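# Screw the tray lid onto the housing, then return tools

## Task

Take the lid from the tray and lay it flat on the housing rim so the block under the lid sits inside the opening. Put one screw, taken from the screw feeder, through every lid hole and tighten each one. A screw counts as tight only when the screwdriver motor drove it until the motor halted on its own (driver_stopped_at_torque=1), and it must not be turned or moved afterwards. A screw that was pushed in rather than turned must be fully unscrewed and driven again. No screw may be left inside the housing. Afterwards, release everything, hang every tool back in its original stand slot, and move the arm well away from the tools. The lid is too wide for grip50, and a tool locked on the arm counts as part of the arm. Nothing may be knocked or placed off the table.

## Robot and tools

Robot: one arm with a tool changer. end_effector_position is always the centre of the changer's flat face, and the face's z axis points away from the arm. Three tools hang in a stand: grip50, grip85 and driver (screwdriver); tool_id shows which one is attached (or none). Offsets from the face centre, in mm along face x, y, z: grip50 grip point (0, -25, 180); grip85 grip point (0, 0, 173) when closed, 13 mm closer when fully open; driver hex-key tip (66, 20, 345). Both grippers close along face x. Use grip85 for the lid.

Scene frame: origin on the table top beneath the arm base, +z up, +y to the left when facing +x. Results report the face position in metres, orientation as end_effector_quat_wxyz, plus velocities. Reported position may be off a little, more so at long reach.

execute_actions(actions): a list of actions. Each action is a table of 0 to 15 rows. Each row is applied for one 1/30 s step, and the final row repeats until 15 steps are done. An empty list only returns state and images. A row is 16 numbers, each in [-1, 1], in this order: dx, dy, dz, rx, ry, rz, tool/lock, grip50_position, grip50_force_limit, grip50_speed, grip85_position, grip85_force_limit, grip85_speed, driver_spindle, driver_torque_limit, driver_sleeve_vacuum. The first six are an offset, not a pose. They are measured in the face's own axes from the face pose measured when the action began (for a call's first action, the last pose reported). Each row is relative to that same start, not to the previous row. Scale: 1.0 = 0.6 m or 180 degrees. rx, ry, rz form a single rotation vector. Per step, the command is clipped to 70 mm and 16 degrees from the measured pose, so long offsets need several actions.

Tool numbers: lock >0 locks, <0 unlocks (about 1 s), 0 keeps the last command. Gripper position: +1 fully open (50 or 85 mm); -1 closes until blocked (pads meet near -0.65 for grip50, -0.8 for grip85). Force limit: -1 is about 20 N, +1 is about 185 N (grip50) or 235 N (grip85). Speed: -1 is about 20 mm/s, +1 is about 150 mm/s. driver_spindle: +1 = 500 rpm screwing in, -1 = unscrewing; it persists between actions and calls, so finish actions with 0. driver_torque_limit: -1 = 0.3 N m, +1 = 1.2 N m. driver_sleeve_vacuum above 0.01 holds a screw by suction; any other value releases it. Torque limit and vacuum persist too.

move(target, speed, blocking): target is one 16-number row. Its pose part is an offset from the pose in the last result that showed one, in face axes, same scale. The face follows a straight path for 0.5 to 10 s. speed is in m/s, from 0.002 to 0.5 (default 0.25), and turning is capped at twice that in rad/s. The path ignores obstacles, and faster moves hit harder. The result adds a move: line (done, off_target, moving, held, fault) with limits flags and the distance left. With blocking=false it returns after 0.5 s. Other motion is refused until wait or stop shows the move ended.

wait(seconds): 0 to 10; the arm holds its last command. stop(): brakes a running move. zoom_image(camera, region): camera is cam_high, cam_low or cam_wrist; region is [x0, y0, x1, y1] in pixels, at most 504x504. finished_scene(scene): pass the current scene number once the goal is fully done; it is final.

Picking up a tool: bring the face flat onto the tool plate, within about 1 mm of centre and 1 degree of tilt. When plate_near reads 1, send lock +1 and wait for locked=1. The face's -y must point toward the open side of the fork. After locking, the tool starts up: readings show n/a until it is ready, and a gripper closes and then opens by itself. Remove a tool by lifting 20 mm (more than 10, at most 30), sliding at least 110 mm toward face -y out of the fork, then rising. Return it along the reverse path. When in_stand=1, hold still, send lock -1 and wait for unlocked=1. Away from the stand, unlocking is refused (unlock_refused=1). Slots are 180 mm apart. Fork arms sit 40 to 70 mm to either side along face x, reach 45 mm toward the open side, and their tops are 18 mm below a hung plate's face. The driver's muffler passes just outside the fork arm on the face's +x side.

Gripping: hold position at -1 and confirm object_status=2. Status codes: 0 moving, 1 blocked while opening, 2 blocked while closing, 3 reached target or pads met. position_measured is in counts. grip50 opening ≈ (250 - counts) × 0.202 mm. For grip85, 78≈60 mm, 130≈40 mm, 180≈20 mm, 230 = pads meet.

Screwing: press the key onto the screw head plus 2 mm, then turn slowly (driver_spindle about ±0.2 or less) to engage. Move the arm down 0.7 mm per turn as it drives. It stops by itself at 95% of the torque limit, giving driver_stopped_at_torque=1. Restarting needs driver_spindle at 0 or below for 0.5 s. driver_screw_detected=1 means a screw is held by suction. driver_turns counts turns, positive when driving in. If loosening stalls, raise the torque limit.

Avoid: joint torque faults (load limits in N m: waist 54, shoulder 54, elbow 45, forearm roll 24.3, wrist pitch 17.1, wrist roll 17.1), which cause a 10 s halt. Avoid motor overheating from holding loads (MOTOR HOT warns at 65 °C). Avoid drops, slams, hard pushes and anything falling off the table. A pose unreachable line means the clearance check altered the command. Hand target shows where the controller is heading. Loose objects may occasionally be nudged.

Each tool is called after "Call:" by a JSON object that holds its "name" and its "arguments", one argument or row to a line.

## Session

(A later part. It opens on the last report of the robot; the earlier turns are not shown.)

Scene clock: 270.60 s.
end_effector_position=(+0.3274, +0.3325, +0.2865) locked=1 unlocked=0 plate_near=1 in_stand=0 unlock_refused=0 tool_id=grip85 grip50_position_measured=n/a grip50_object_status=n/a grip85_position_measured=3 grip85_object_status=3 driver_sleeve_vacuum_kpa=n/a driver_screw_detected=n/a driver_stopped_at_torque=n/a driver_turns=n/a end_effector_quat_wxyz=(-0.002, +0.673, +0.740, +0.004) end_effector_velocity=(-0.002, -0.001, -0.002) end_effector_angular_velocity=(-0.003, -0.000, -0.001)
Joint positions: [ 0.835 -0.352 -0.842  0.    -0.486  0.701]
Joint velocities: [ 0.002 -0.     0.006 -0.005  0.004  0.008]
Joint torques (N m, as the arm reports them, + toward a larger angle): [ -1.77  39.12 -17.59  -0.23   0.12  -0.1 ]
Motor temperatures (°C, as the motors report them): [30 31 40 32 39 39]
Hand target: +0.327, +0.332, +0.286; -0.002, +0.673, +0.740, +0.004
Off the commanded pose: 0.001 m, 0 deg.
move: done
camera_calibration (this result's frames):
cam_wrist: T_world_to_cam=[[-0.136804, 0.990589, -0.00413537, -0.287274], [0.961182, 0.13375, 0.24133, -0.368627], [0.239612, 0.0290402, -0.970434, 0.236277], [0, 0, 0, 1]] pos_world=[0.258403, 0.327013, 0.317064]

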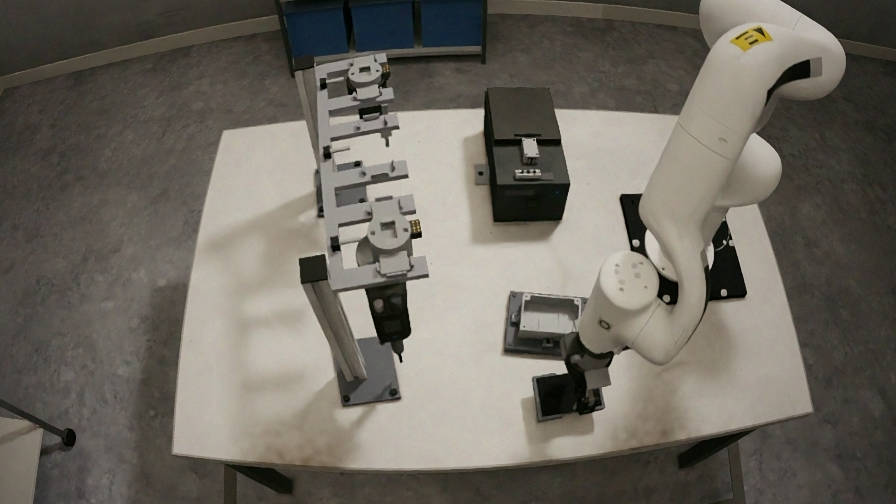

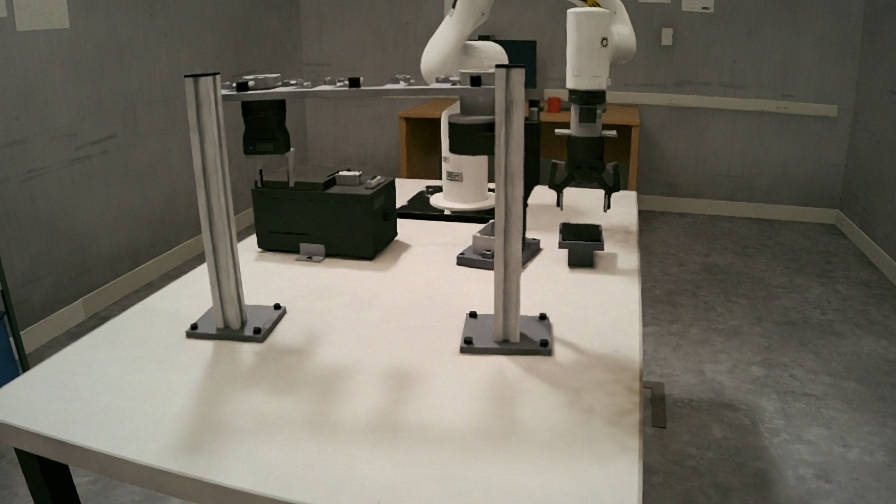

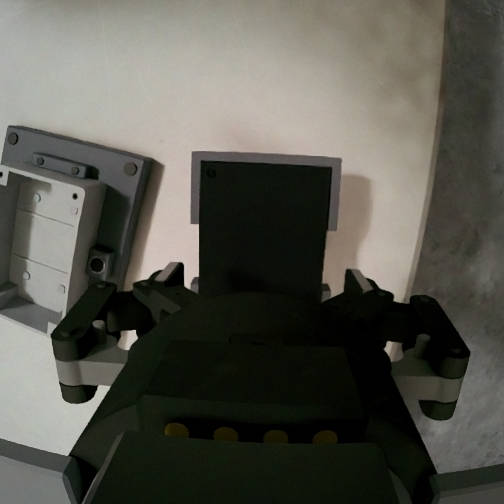

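Call:
{"name": "move", "arguments": {
  "target": [-0.0025,0,0.058,0,0,0,0,1,0,0,1,0,0,0,0,0],
  "speed": 0.1
}}

Call:
{"name": "zoom_image", "arguments": {
  "camera": "cam_wrist",
  "region": [140,130,390,330]
}}

Call:
{"name": "zoom_image", "arguments": {
  "camera": "cam_low",
  "region": [520,170,660,280]
}}

Scene clock: 280.07 s.
end_effector_position=(+0.3277, +0.3313, +0.2519) locked=1 unlocked=0 plate_near=1 in_stand=0 unlock_refused=0 tool_id=grip85 grip50_position_measured=n/a grip50_object_status=n/a grip85_position_measured=3 grip85_object_status=3 driver_sleeve_vacuum_kpa=n/a driver_screw_detected=n/a driver_stopped_at_torque=n/a driver_turns=n/a end_effector_quat_wxyz=(-0.002, +0.673, +0.740, +0.004) end_effector_velocity=(+0.000, +0.000, -0.001) end_effector_angular_velocity=(+0.001, -0.001, -0.000)
Joint positions: [ 0.833 -0.418 -0.83  -0.    -0.408  0.699]
Joint velocities: [-0.    -0.001 -0.     0.001  0.003 -0.001]
Joint torques (N m, as the arm reports them, + toward a larger angle): [ -0.9   40.   -16.4   -0.18   0.03  -0.18]
Motor temperatures (°C, as the motors report them): [30 31 40 32 39 39]
Hand target: +0.328, +0.331, +0.252; -0.002, +0.673, +0.740, +0.004
Off the commanded pose: 0.000 m, 0 deg.
move: done
camera_calibration (this result's frames):
cam_wrist: T_world_to_cam=[[-0.136743, 0.990598, -0.00404825, -0.286235], [0.961118, 0.133661, 0.241636, -0.360441], [0.239905, 0.0291512, -0.970359, 0.202502], [0, 0, 0, 1]] pos_world=[0.258704, 0.325818, 0.282436]

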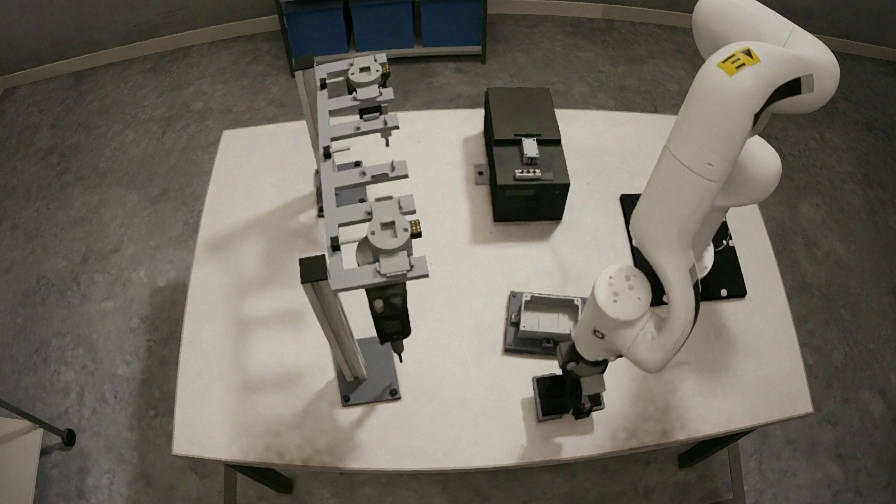

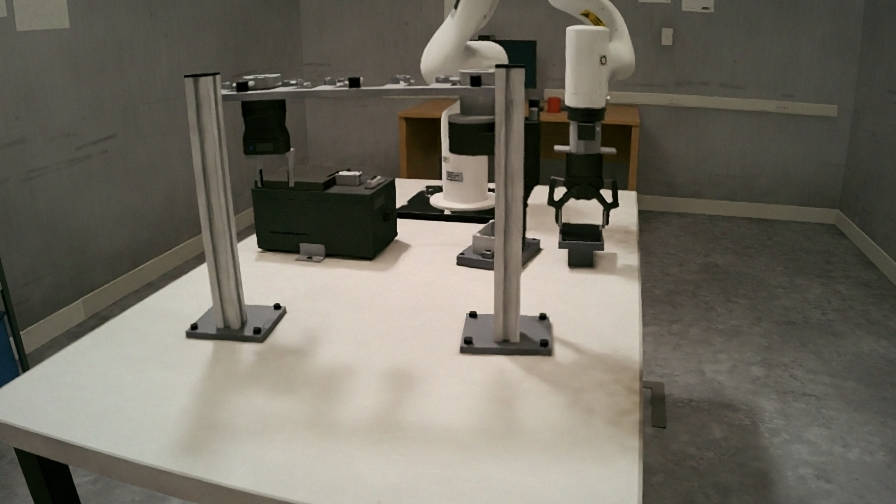

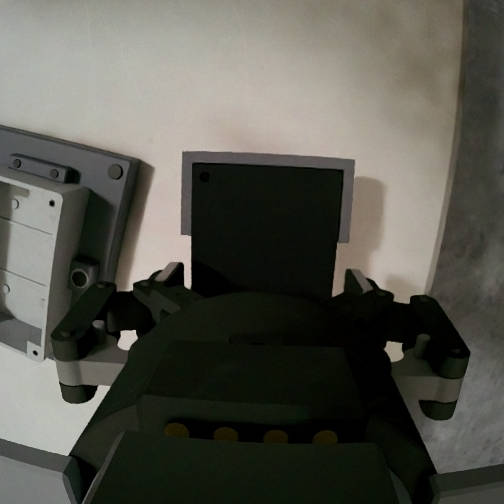

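Region (140, 130, 390, 330) of cam_wrist's 504x504 image, scaled by 2.016, with more detail than that image has; it fills the top 403 rows of this view, and the rest is white.

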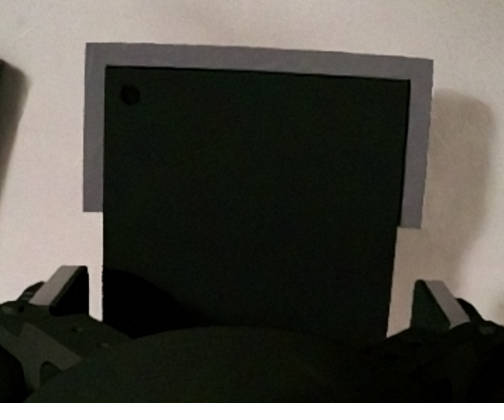

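Region (520, 170, 660, 280) of cam_low's 896x504 image, scaled by 3.600, with more detail than that image has; it fills the top 396 rows of this view, and the rest is white.

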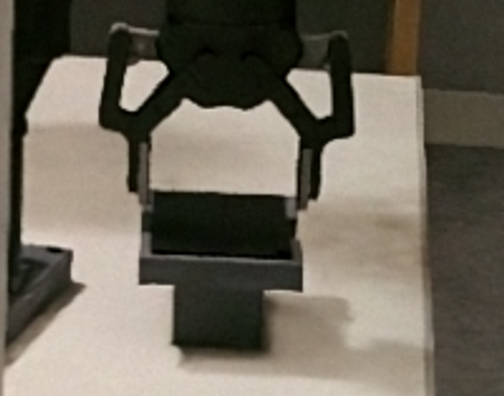

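Call:
{"name": "execute_actions", "arguments": {
  "actions": [
    [[-0.0015,0,0.012,0,0,0,0,1,0,0,1,0,0,0,0,0]],
    [[0,0,0.008,0,0,0,0,1,0,0,1,0,0,0,0,0]]
  ]
}}

Call:
{"name": "zoom_image", "arguments": {
  "camera": "cam_wrist",
  "region": [140,130,390,330]
}}

Call:
{"name": "zoom_image", "arguments": {
  "camera": "cam_low",
  "region": [520,170,660,280]
}}

Scene clock: 312.80 s.
end_effector_position=(+0.3278, +0.3305, +0.2399) locked=1 unlocked=0 plate_near=1 in_stand=0 unlock_refused=0 tool_id=grip85 grip50_position_measured=n/a grip50_object_status=n/a grip85_position_measured=3 grip85_object_status=3 driver_sleeve_vacuum_kpa=n/a driver_screw_detected=n/a driver_stopped_at_torque=n/a driver_turns=n/a end_effector_quat_wxyz=(-0.002, +0.673, +0.740, +0.004) end_effector_velocity=(+0.000, -0.000, -0.000) end_effector_angular_velocity=(-0.001, +0.002, -0.001)
Joint positions: [ 0.831 -0.442 -0.827 -0.    -0.382  0.697]
Joint velocities: [-0.001 -0.     0.     0.001 -0.002 -0.001]
Joint torques (N m, as the arm reports them, + toward a larger angle): [ -1.76  41.32 -15.74  -0.01   0.16  -0.13]
Motor temperatures (°C, as the motors report them): [30 31 39 32 39 39]
Hand target: +0.328, +0.330, +0.240; -0.002, +0.673, +0.740, +0.004
Off the commanded pose: 0.000 m, 0 deg.
Step readings (end_effector_position; steps 1 to 15: 1st action; 16 to 30: 2nd action):
0: (+0.3276, +0.3312, +0.2517)
1: (+0.3276, +0.3312, +0.2516)
2: (+0.3277, +0.3312, +0.2510)
4: (+0.3278, +0.3308, +0.2476)
8: (+0.3276, +0.3303, +0.2448)
15: (+0.3278, +0.3304, +0.2447)
16: (+0.3278, +0.3304, +0.2447)
17: (+0.3279, +0.3305, +0.2442)
19: (+0.3279, +0.3305, +0.2419)
23: (+0.3277, +0.3304, +0.2400)
30: end_effector_position above
camera_calibration (this result's frames):
cam_wrist: T_world_to_cam=[[-0.136727, 0.990601, -0.00397094, -0.285522], [0.961081, 0.133621, 0.241803, -0.357631], [0.240061, 0.0292445, -0.970317, 0.190832], [0, 0, 0, 1]] pos_world=[0.258862, 0.325045, 0.27051]

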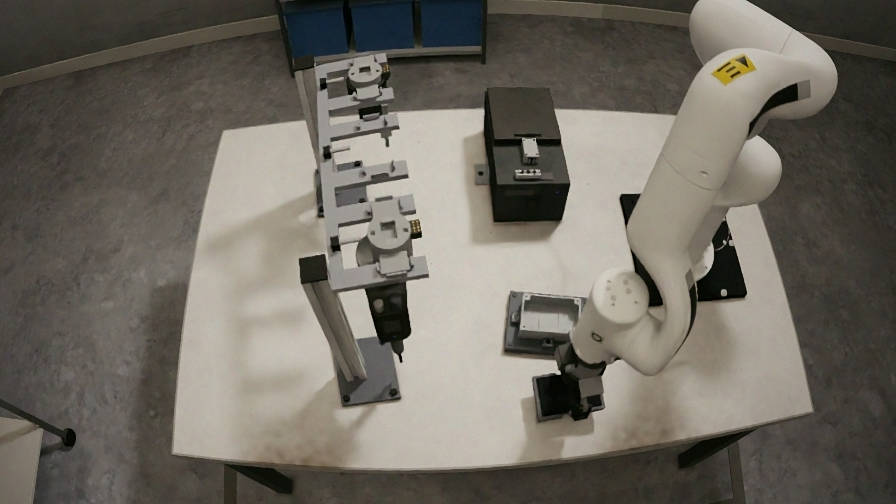

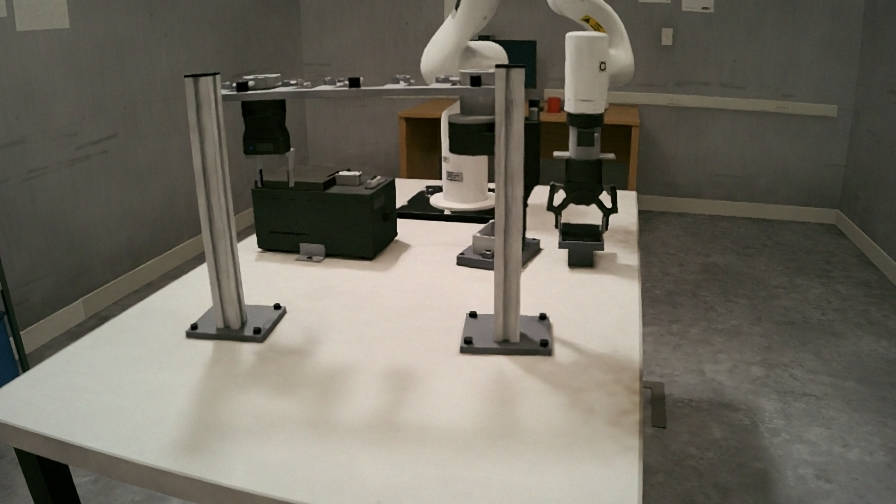

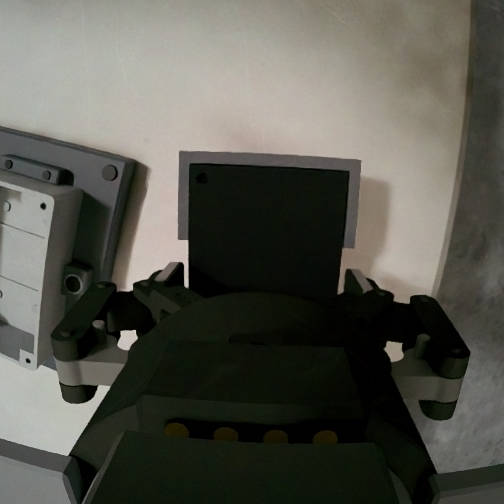

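Region (140, 130, 390, 330) of cam_wrist's 504x504 image, scaled by 2.016, with more detail than that image has; it fills the top 403 rows of this view, and the rest is white.

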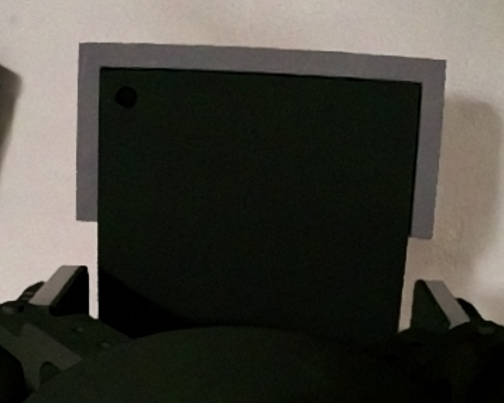

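Region (520, 170, 660, 280) of cam_low's 896x504 image, scaled by 3.600, with more detail than that image has; it fills the top 396 rows of this view, and the rest is white.

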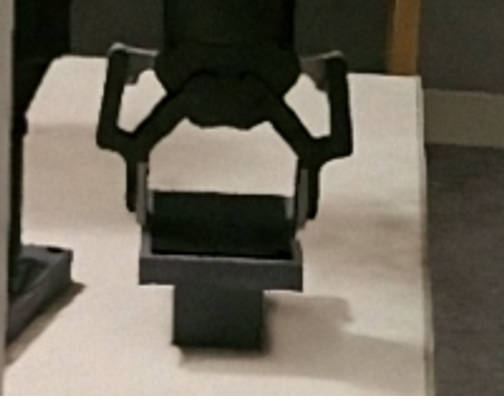

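Call:
{"name": "execute_actions", "arguments": {
  "actions": [
    [[-0.0007,0,0.006,0,0,0,0,1,0,0,1,0,0,0,0,0]],
    [[0,0,0.006,0,0,0,0,1,0,0,1,0,0,0,0,0]]
  ]
}}

Call:
{"name": "zoom_image", "arguments": {
  "camera": "cam_wrist",
  "region": [140,130,390,330]
}}

Call:
{"name": "zoom_image", "arguments": {
  "camera": "cam_low",
  "region": [520,170,660,280]
}}

Scene clock: 323.67 s.
end_effector_position=(+0.3279, +0.3302, +0.2328) locked=1 unlocked=0 plate_near=1 in_stand=0 unlock_refused=0 tool_id=grip85 grip50_position_measured=n/a grip50_object_status=n/a grip85_position_measured=3 grip85_object_status=3 driver_sleeve_vacuum_kpa=n/a driver_screw_detected=n/a driver_stopped_at_torque=n/a driver_turns=n/a end_effector_quat_wxyz=(-0.002, +0.673, +0.740, +0.004) end_effector_velocity=(+0.000, -0.000, +0.000) end_effector_angular_velocity=(-0.000, -0.000, +0.002)
Joint positions: [ 0.83  -0.457 -0.826 -0.    -0.366  0.697]
Joint velocities: [-0.     0.    -0.    -0.001 -0.    -0.   ]
Joint torques (N m, as the arm reports them, + toward a larger angle): [ -1.84  41.79 -15.87   0.4   -0.01  -0.34]
Motor temperatures (°C, as the motors report them): [30 31 39 32 39 39]
Hand target: +0.328, +0.330, +0.233; -0.002, +0.673, +0.740, +0.004
Off the commanded pose: 0.000 m, 0 deg.
Step readings (end_effector_position; steps 1 to 15: 1st action; 16 to 30: 2nd action):
0: (+0.3278, +0.3305, +0.2399)
1: (+0.3278, +0.3305, +0.2399)
2: (+0.3279, +0.3305, +0.2395)
4: (+0.3279, +0.3303, +0.2378)
8: (+0.3278, +0.3300, +0.2364)
15: (+0.3279, +0.3301, +0.2364)
16: (+0.3279, +0.3301, +0.2364)
17: (+0.3280, +0.3302, +0.2360)
19: (+0.3279, +0.3302, +0.2342)
23: (+0.3278, +0.3301, +0.2328)
30: end_effector_position above
camera_calibration (this result's frames):
cam_wrist: T_world_to_cam=[[-0.136717, 0.990602, -0.00392465, -0.285214], [0.961059, 0.133598, 0.241903, -0.355949], [0.240154, 0.0293003, -0.970293, 0.183829], [0, 0, 0, 1]] pos_world=[0.258947, 0.324701, 0.263354]

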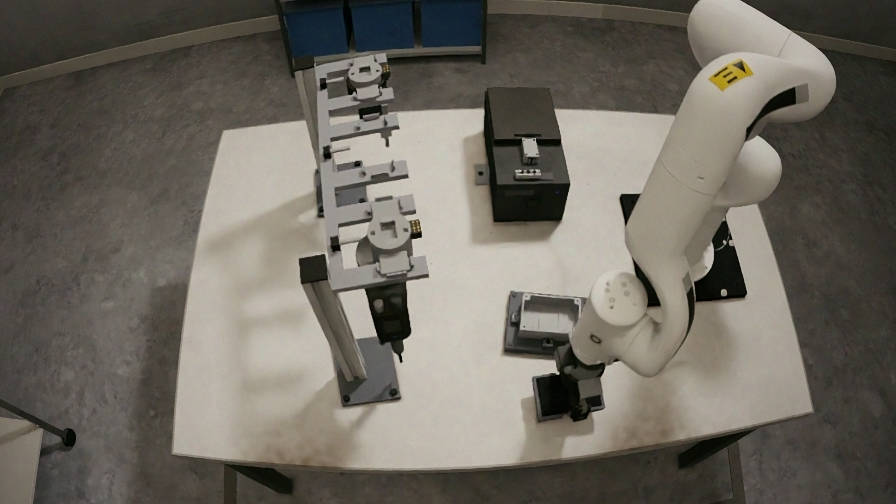

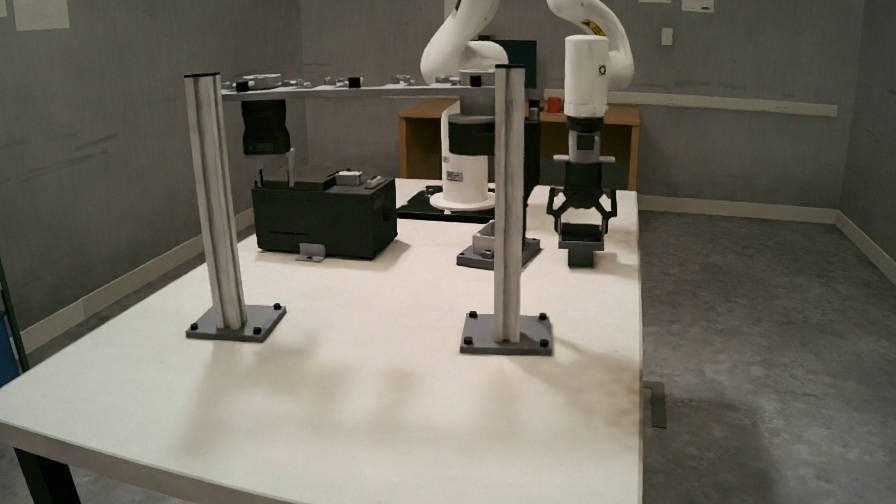

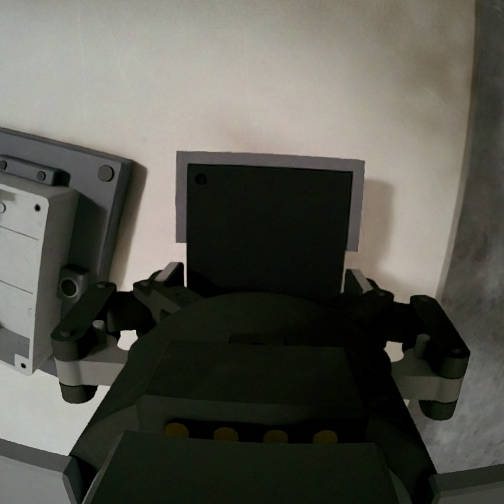

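Region (140, 130, 390, 330) of cam_wrist's 504x504 image, scaled by 2.016, with more detail than that image has; it fills the top 403 rows of this view, and the rest is white.

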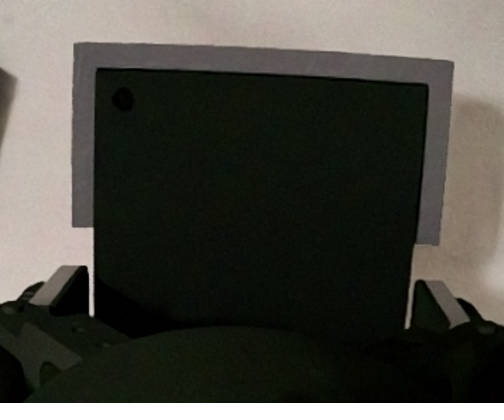

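Region (520, 170, 660, 280) of cam_low's 896x504 image, scaled by 3.600, with more detail than that image has; it fills the top 396 rows of this view, and the rest is white.

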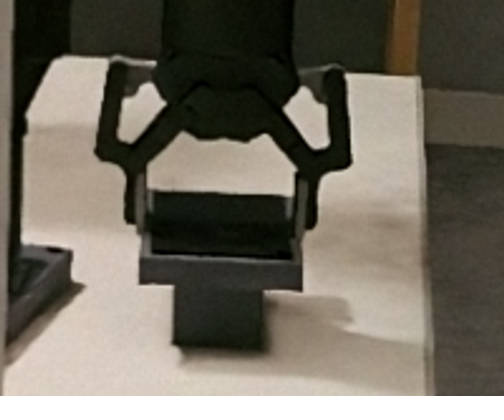

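Call:
{"name": "execute_actions", "arguments": {
  "actions": [
    [[0,0,-0.0015,0,0,0,0,1,0,0,1,0,-0.5,0,0,0]],
    [[0,0,0,0,0,0,0,1,0,0,-1,0,-0.5,0,0,0]],
    [[0,0,0,0,0,0,0,1,0,0,-1,0,-0.5,0,0,0]]
  ]
}}

Scene clock: 336.87 s.
end_effector_position=(+0.3280, +0.3304, +0.2345) locked=1 unlocked=0 plate_near=1 in_stand=0 unlock_refused=0 tool_id=grip85 grip50_position_measured=n/a grip50_object_status=n/a grip85_position_measured=26 grip85_object_status=2 driver_sleeve_vacuum_kpa=n/a driver_screw_detected=n/a driver_stopped_at_torque=n/a driver_turns=n/a end_effector_quat_wxyz=(-0.002, +0.673, +0.740, +0.004) end_effector_velocity=(-0.000, +0.000, -0.000) end_effector_angular_velocity=(-0.000, +0.000, +0.000)
Joint positions: [ 0.831 -0.454 -0.827 -0.    -0.37   0.697]
Joint velocities: [ 0. -0. -0.  0. -0. -0.]
Joint torques (N m, as the arm reports them, + toward a larger angle): [ -4.67  22.14 -12.29  -0.68   3.3   -0.42]
Motor temperatures (°C, as the motors report them): [30 31 39 32 39 39]
Hand target: +0.328, +0.330, +0.234; -0.002, +0.673, +0.740, +0.004
Off the commanded pose: 0.000 m, 0 deg.
Step readings (end_effector_position; steps 1 to 15: 1st action; 16 to 30: 2nd action; 31 to 45: 3rd action):
0: (+0.3279, +0.3301, +0.2328)
1: (+0.3279, +0.3301, +0.2328)
2: (+0.3279, +0.3301, +0.2329)
4: (+0.3279, +0.3301, +0.2333)
8: (+0.3279, +0.3302, +0.2337)
15: (+0.3279, +0.3301, +0.2337)
16: (+0.3279, +0.3301, +0.2337)
17: (+0.3279, +0.3301, +0.2337)
19: (+0.3279, +0.3301, +0.2337)
23: (+0.3280, +0.3304, +0.2346)
30: (+0.3280, +0.3303, +0.2345)
31: (+0.3280, +0.3303, +0.2345)
32: (+0.3280, +0.3304, +0.2345)
34: (+0.3280, +0.3304, +0.2345)
38: (+0.3280, +0.3304, +0.2345)
45: end_effector_position above
camera_calibration (this result's frames):
cam_wrist: T_world_to_cam=[[-0.136759, 0.990596, -0.00406187, -0.285348], [0.961108, 0.133679, 0.241663, -0.356481], [0.239934, 0.0291457, -0.970352, 0.185591], [0, 0, 0, 1]] pos_world=[0.259063, 0.324909, 0.265078]

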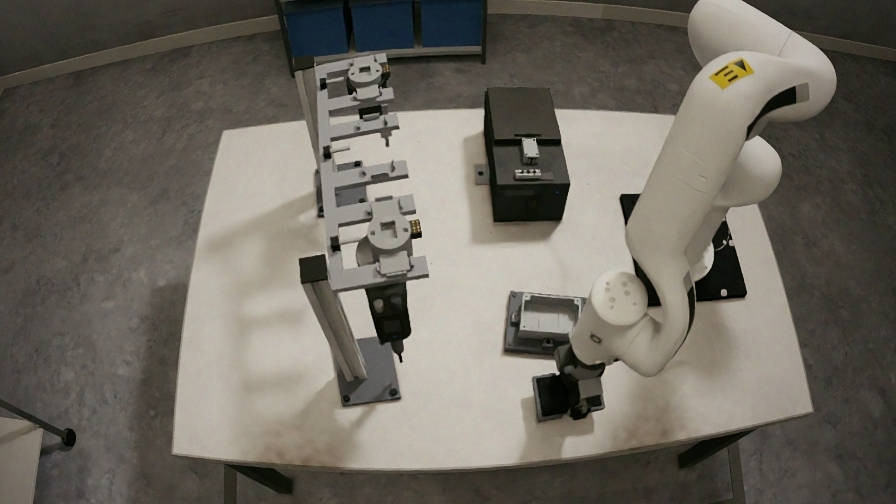

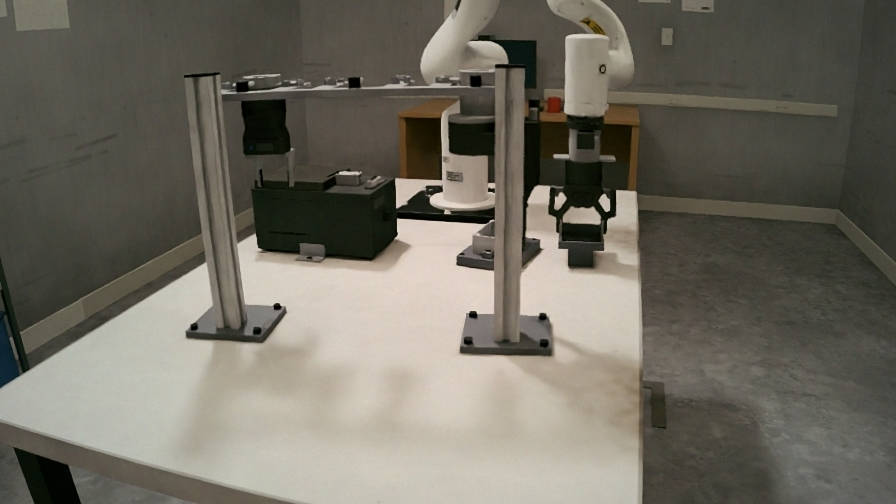

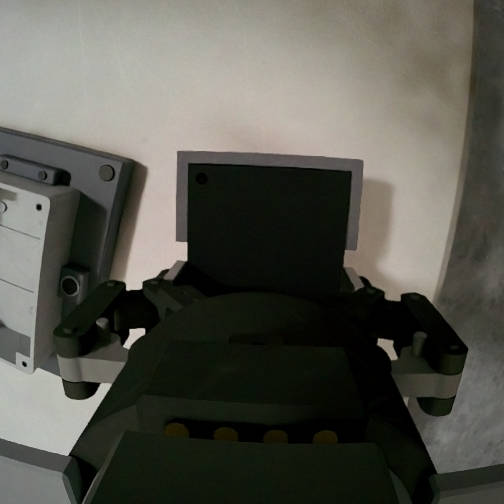

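Call:
{"name": "move", "arguments": {
  "target": [0,0,-0.08,0,0,0,0,1,0,0,-1,0,-0.5,0,0,0],
  "speed": 0.06
}}

Call:
{"name": "zoom_image", "arguments": {
  "camera": "cam_low",
  "region": [440,150,660,290]
}}

Scene clock: 344.20 s.
end_effector_position=(+0.3278, +0.3300, +0.2823) locked=1 unlocked=0 plate_near=1 in_stand=0 unlock_refused=0 tool_id=grip85 grip50_position_measured=n/a grip50_object_status=n/a grip85_position_measured=27 grip85_object_status=2 driver_sleeve_vacuum_kpa=n/a driver_screw_detected=n/a driver_stopped_at_torque=n/a driver_turns=n/a end_effector_quat_wxyz=(-0.002, +0.673, +0.740, +0.004) end_effector_velocity=(-0.000, -0.000, +0.001) end_effector_angular_velocity=(-0.002, +0.001, +0.000)
Joint positions: [ 0.831 -0.357 -0.836  0.    -0.476  0.696]
Joint velocities: [ 0.     0.001 -0.001 -0.    -0.004 -0.   ]
Joint torques (N m, as the arm reports them, + toward a larger angle): [ -0.93  40.84 -17.64   0.02  -0.01  -0.28]
Motor temperatures (°C, as the motors report them): [30 31 39 32 40 39]
Hand target: +0.328, +0.330, +0.283; -0.002, +0.673, +0.740, +0.004
Off the commanded pose: 0.000 m, 0 deg.
move: done
camera_calibration (this result's frames):
cam_wrist: T_world_to_cam=[[-0.136837, 0.990585, -0.0041012, -0.284759], [0.961172, 0.133773, 0.241357, -0.367737], [0.239633, 0.0290845, -0.970428, 0.232186], [0, 0, 0, 1]] pos_world=[0.258854, 0.324518, 0.312908]

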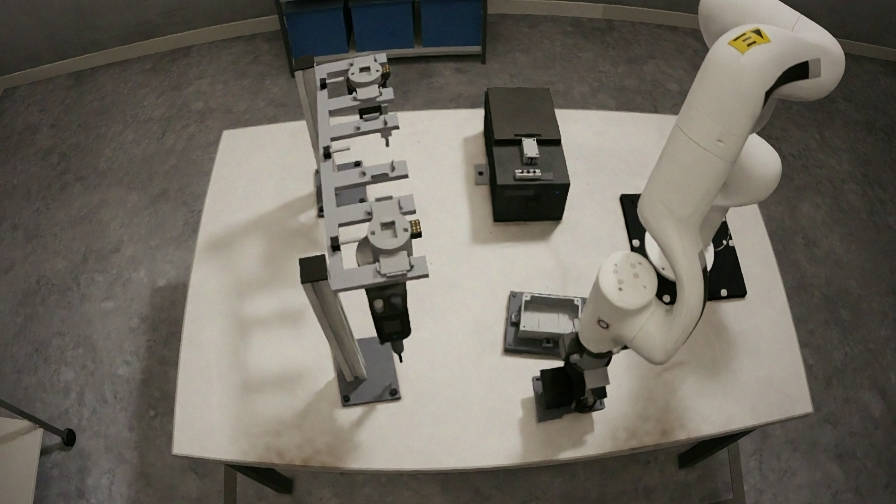

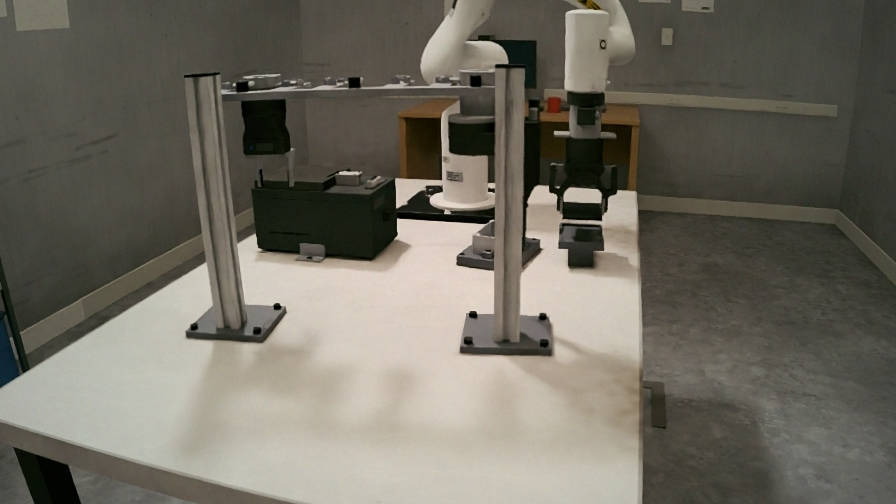

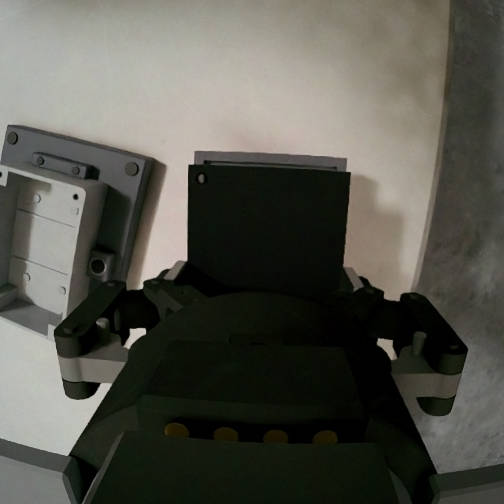

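Region (440, 150, 660, 290) of cam_low's 896x504 image, scaled by 2.291, with more detail than that image has; it fills the top 321 rows of this view, and the rest is white.

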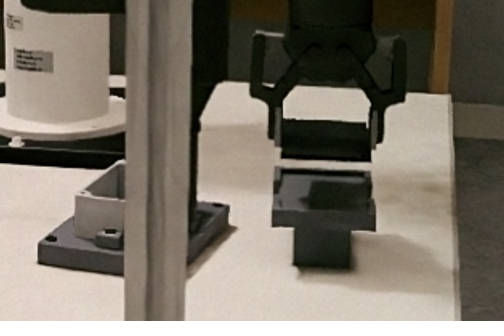

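Call:
{"name": "move", "arguments": {
  "target": [-0.336,0.219,-0.263,0,0,0.0694,0,1,0,0,-1,0,-0.5,0,0,0],
  "speed": 0.2
}}

Scene clock: 399.73 s.
end_effector_position=(+0.4768, +0.1406, +0.4390) locked=1 unlocked=0 plate_near=1 in_stand=0 unlock_refused=0 tool_id=grip85 grip50_position_measured=n/a grip50_object_status=n/a grip85_position_measured=27 grip85_object_status=2 driver_sleeve_vacuum_kpa=n/a driver_screw_detected=n/a driver_stopped_at_torque=n/a driver_turns=n/a end_effector_quat_wxyz=(-0.002, +0.749, +0.662, +0.004) end_effector_velocity=(+0.001, -0.001, +0.002) end_effector_angular_velocity=(+0.001, -0.002, -0.001)
Joint positions: [ 0.331 -0.202 -1.054  0.002 -0.849  0.413]
Joint velocities: [-0.002 -0.    -0.004  0.    -0.002 -0.001]
Joint torques (N m, as the arm reports them, + toward a larger angle): [ -0.97  38.96 -21.85   0.29  -0.07  -0.25]
Motor temperatures (°C, as the motors report them): [30 31 39 32 39 39]
Hand target: +0.477, +0.140, +0.439; -0.002, +0.749, +0.662, +0.004
Off the commanded pose: 0.000 m, 0 deg.
move: done
camera_calibration (this result's frames):
cam_wrist: T_world_to_cam=[[0.0799712, 0.996791, -0.00347178, -0.180648], [0.967828, -0.0768129, 0.239602, -0.496221], [0.238567, -0.0225214, -0.970865, 0.361954], [0, 0, 0, 1]] pos_world=[0.408353, 0.150103, 0.469677]

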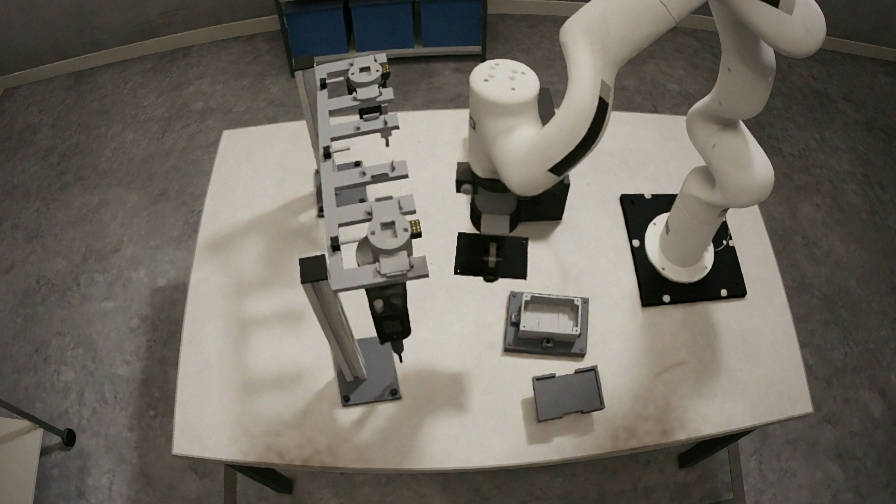

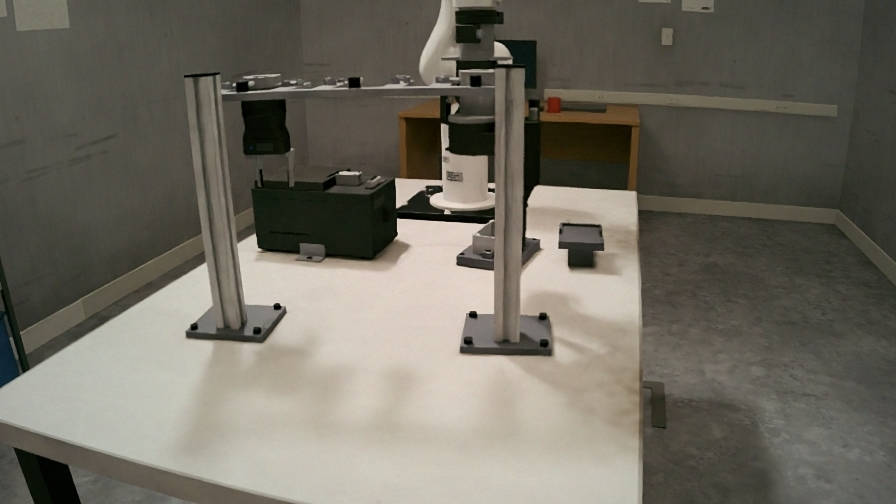

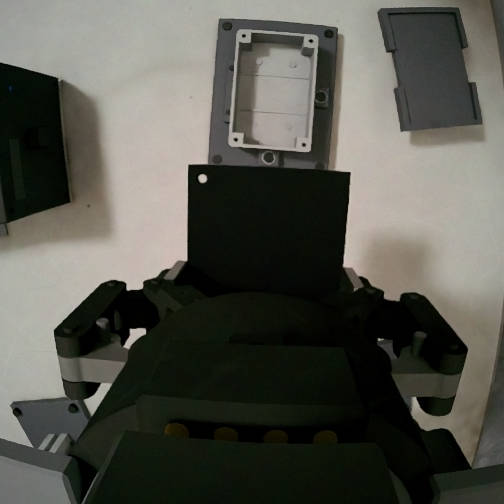

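Call:
{"name": "zoom_image", "arguments": {
  "camera": "cam_wrist",
  "region": [180,0,380,200]
}}

Region (180, 0, 380, 200) of cam_wrist's 504x504 image, scaled by 2.520, with more detail than that image has.

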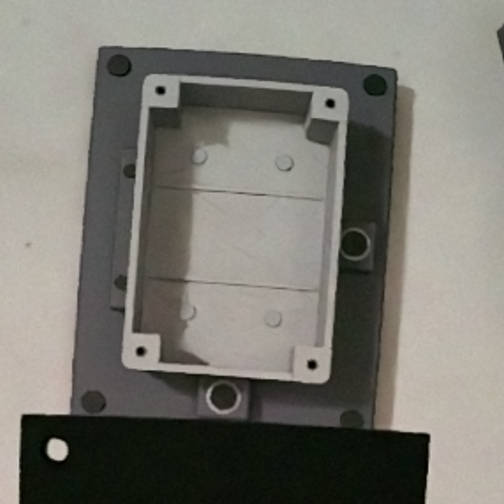

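Call:
{"name": "move", "arguments": {
  "target": [0.0022,-0.2166,0.265,0,0,0.0089,0,1,0,0,-1,0,-0.5,0,0,0],
  "speed": 0.2
}}

Call:
{"name": "zoom_image", "arguments": {
  "camera": "cam_wrist",
  "region": [130,80,410,300]
}}

Call:
{"name": "zoom_image", "arguments": {
  "camera": "cam_low",
  "region": [420,150,600,290]
}}

Scene clock: 493.63 s.
end_effector_position=(+0.3487, +0.1591, +0.2801) locked=1 unlocked=0 plate_near=1 in_stand=0 unlock_refused=0 tool_id=grip85 grip50_position_measured=n/a grip50_object_status=n/a grip85_position_measured=27 grip85_object_status=2 driver_sleeve_vacuum_kpa=n/a driver_screw_detected=n/a driver_stopped_at_torque=n/a driver_turns=n/a end_effector_quat_wxyz=(-0.002, +0.759, +0.652, +0.004) end_effector_velocity=(-0.002, -0.000, -0.001) end_effector_angular_velocity=(-0.002, +0.002, +0.000)
Joint positions: [ 0.471 -0.188 -0.608  0.002 -0.416  0.581]
Joint velocities: [ 0.002 -0.     0.004 -0.002  0.001  0.004]
Joint torques (N m, as the arm reports them, + toward a larger angle): [ -2.14  27.81 -17.28  -0.06   0.02  -0.29]
Motor temperatures (°C, as the motors report them): [30 31 40 32 39 39]
Hand target: +0.348, +0.159, +0.280; -0.002, +0.759, +0.652, +0.004
Off the commanded pose: 0.000 m, 0 deg.
move: done
camera_calibration (this result's frames):
cam_wrist: T_world_to_cam=[[0.108292, 0.994114, -0.00328305, -0.198927], [0.965114, -0.10434, 0.240142, -0.327626], [0.238385, -0.0291738, -0.970732, 0.239773], [0, 0, 0, 1]] pos_world=[0.28058, 0.170567, 0.310779]

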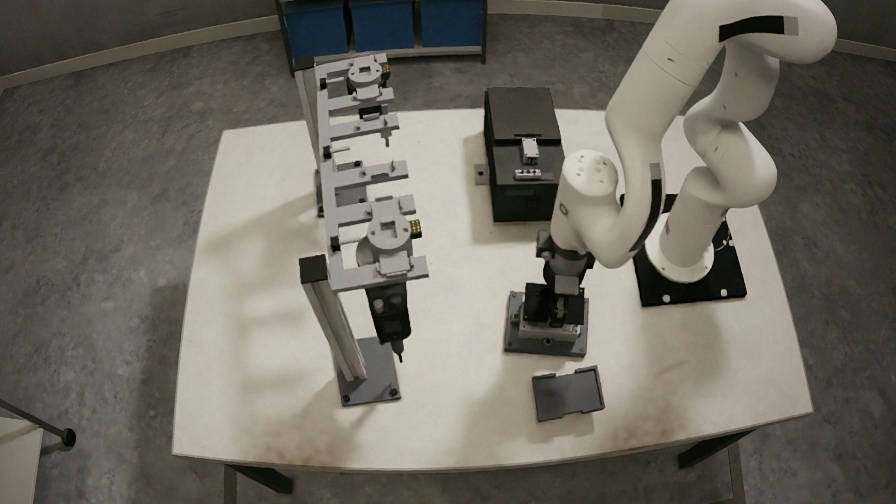

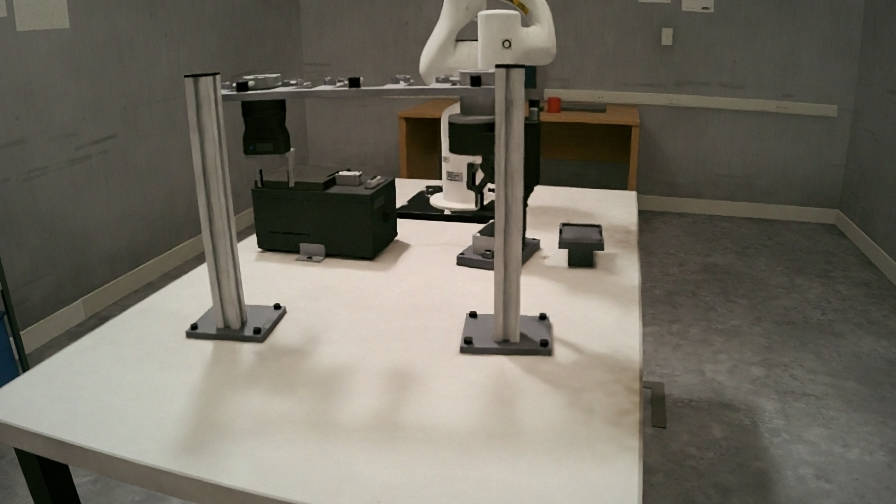

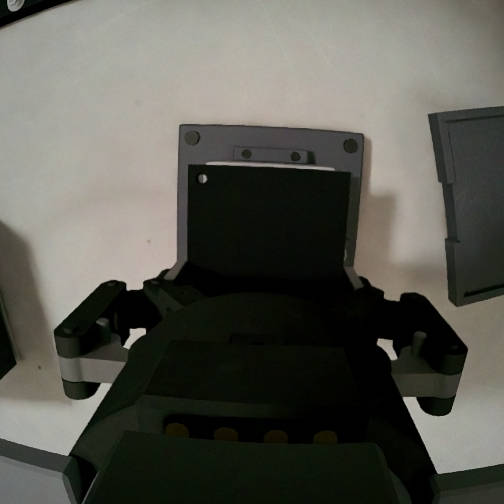

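Region (130, 80, 410, 300) of cam_wrist's 504x504 image, scaled by 1.800, with more detail than that image has; it fills the top 396 rows of this view, and the rest is white.

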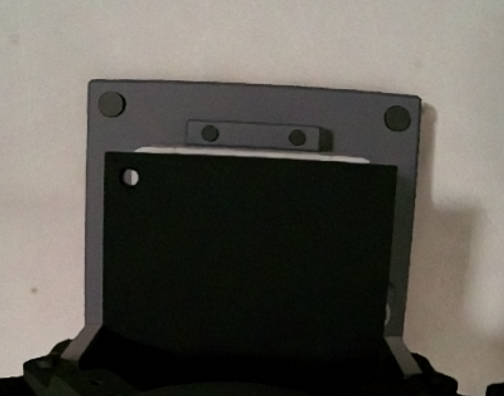

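Region (420, 150, 600, 290) of cam_low's 896x504 image, scaled by 2.800, with more detail than that image has.

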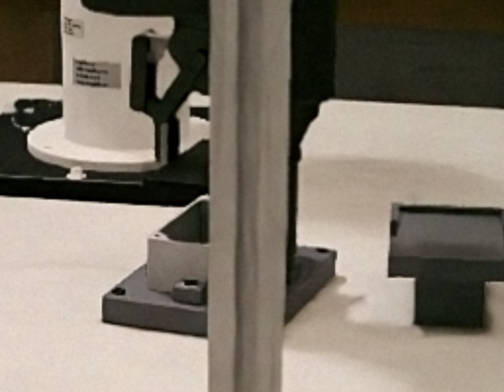

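Call:
{"name": "move", "arguments": {
  "target": [0,0,0.05,0,0,0,0,1,0,0,-1,0,-0.5,0,0,0],
  "speed": 0.06
}}

Call:
{"name": "zoom_image", "arguments": {
  "camera": "cam_wrist",
  "region": [130,80,410,300]
}}

Call:
{"name": "zoom_image", "arguments": {
  "camera": "cam_low",
  "region": [420,150,600,290]
}}

Scene clock: 516.27 s.
end_effector_position=(+0.3489, +0.1593, +0.2502) locked=1 unlocked=0 plate_near=1 in_stand=0 unlock_refused=0 tool_id=grip85 grip50_position_measured=n/a grip50_object_status=n/a grip85_position_measured=27 grip85_object_status=2 driver_sleeve_vacuum_kpa=n/a driver_screw_detected=n/a driver_stopped_at_torque=n/a driver_turns=n/a end_effector_quat_wxyz=(-0.002, +0.759, +0.652, +0.004) end_effector_velocity=(+0.000, +0.000, -0.001) end_effector_angular_velocity=(+0.001, -0.001, -0.002)
Joint positions: [ 0.471 -0.26  -0.6    0.002 -0.336  0.581]
Joint velocities: [-0.    -0.002  0.     0.001  0.004  0.   ]
Joint torques (N m, as the arm reports them, + toward a larger angle): [ -1.96  30.01 -15.46   0.09  -0.01  -0.33]
Motor temperatures (°C, as the motors report them): [30 31 40 32 39 39]
Hand target: +0.349, +0.159, +0.250; -0.002, +0.759, +0.652, +0.004
Off the commanded pose: 0.000 m, 0 deg.
move: done
camera_calibration (this result's frames):
cam_wrist: T_world_to_cam=[[0.108346, 0.994108, -0.00328274, -0.199284], [0.96505, -0.104385, 0.24038, -0.320618], [0.238621, -0.0292121, -0.970673, 0.210681], [0, 0, 0, 1]] pos_world=[0.280731, 0.170797, 0.280918]

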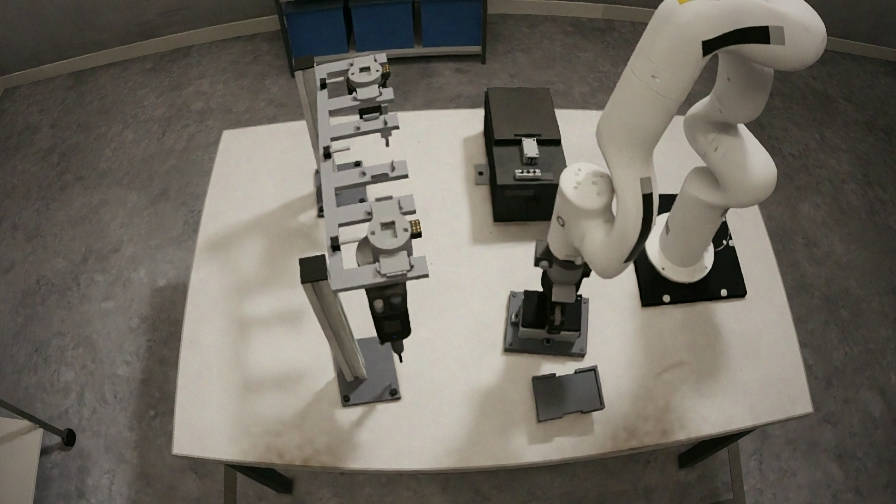

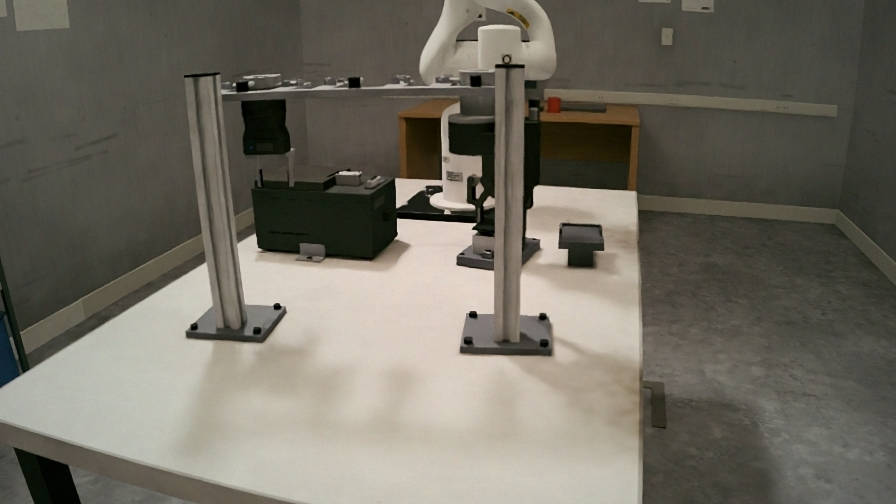

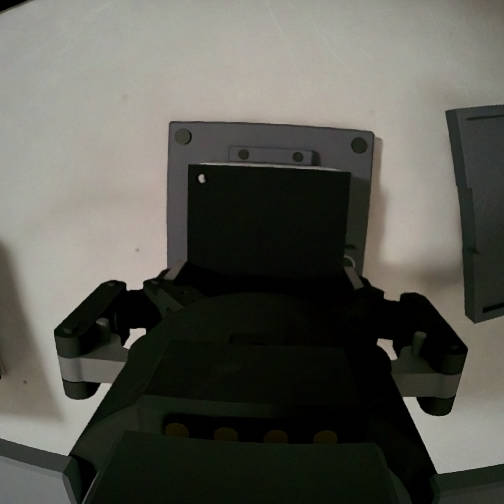

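Region (130, 80, 410, 300) of cam_wrist's 504x504 image, scaled by 1.800, with more detail than that image has; it fills the top 396 rows of this view, and the rest is white.

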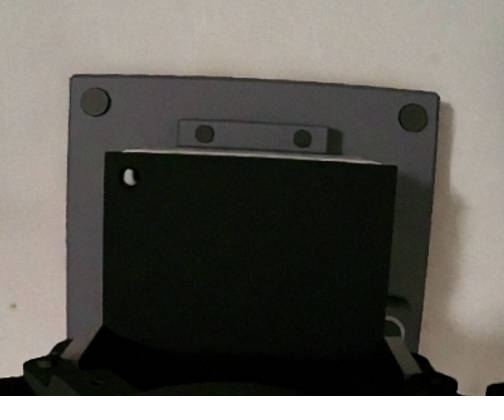

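Region (420, 150, 600, 290) of cam_low's 896x504 image, scaled by 2.800, with more detail than that image has.

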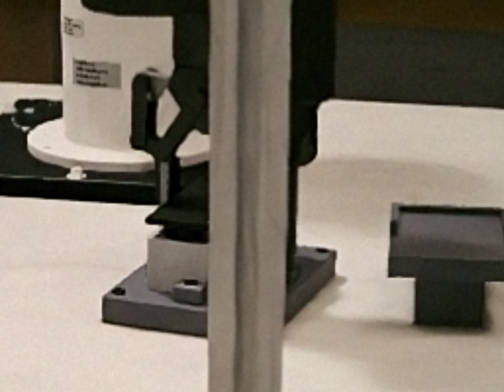

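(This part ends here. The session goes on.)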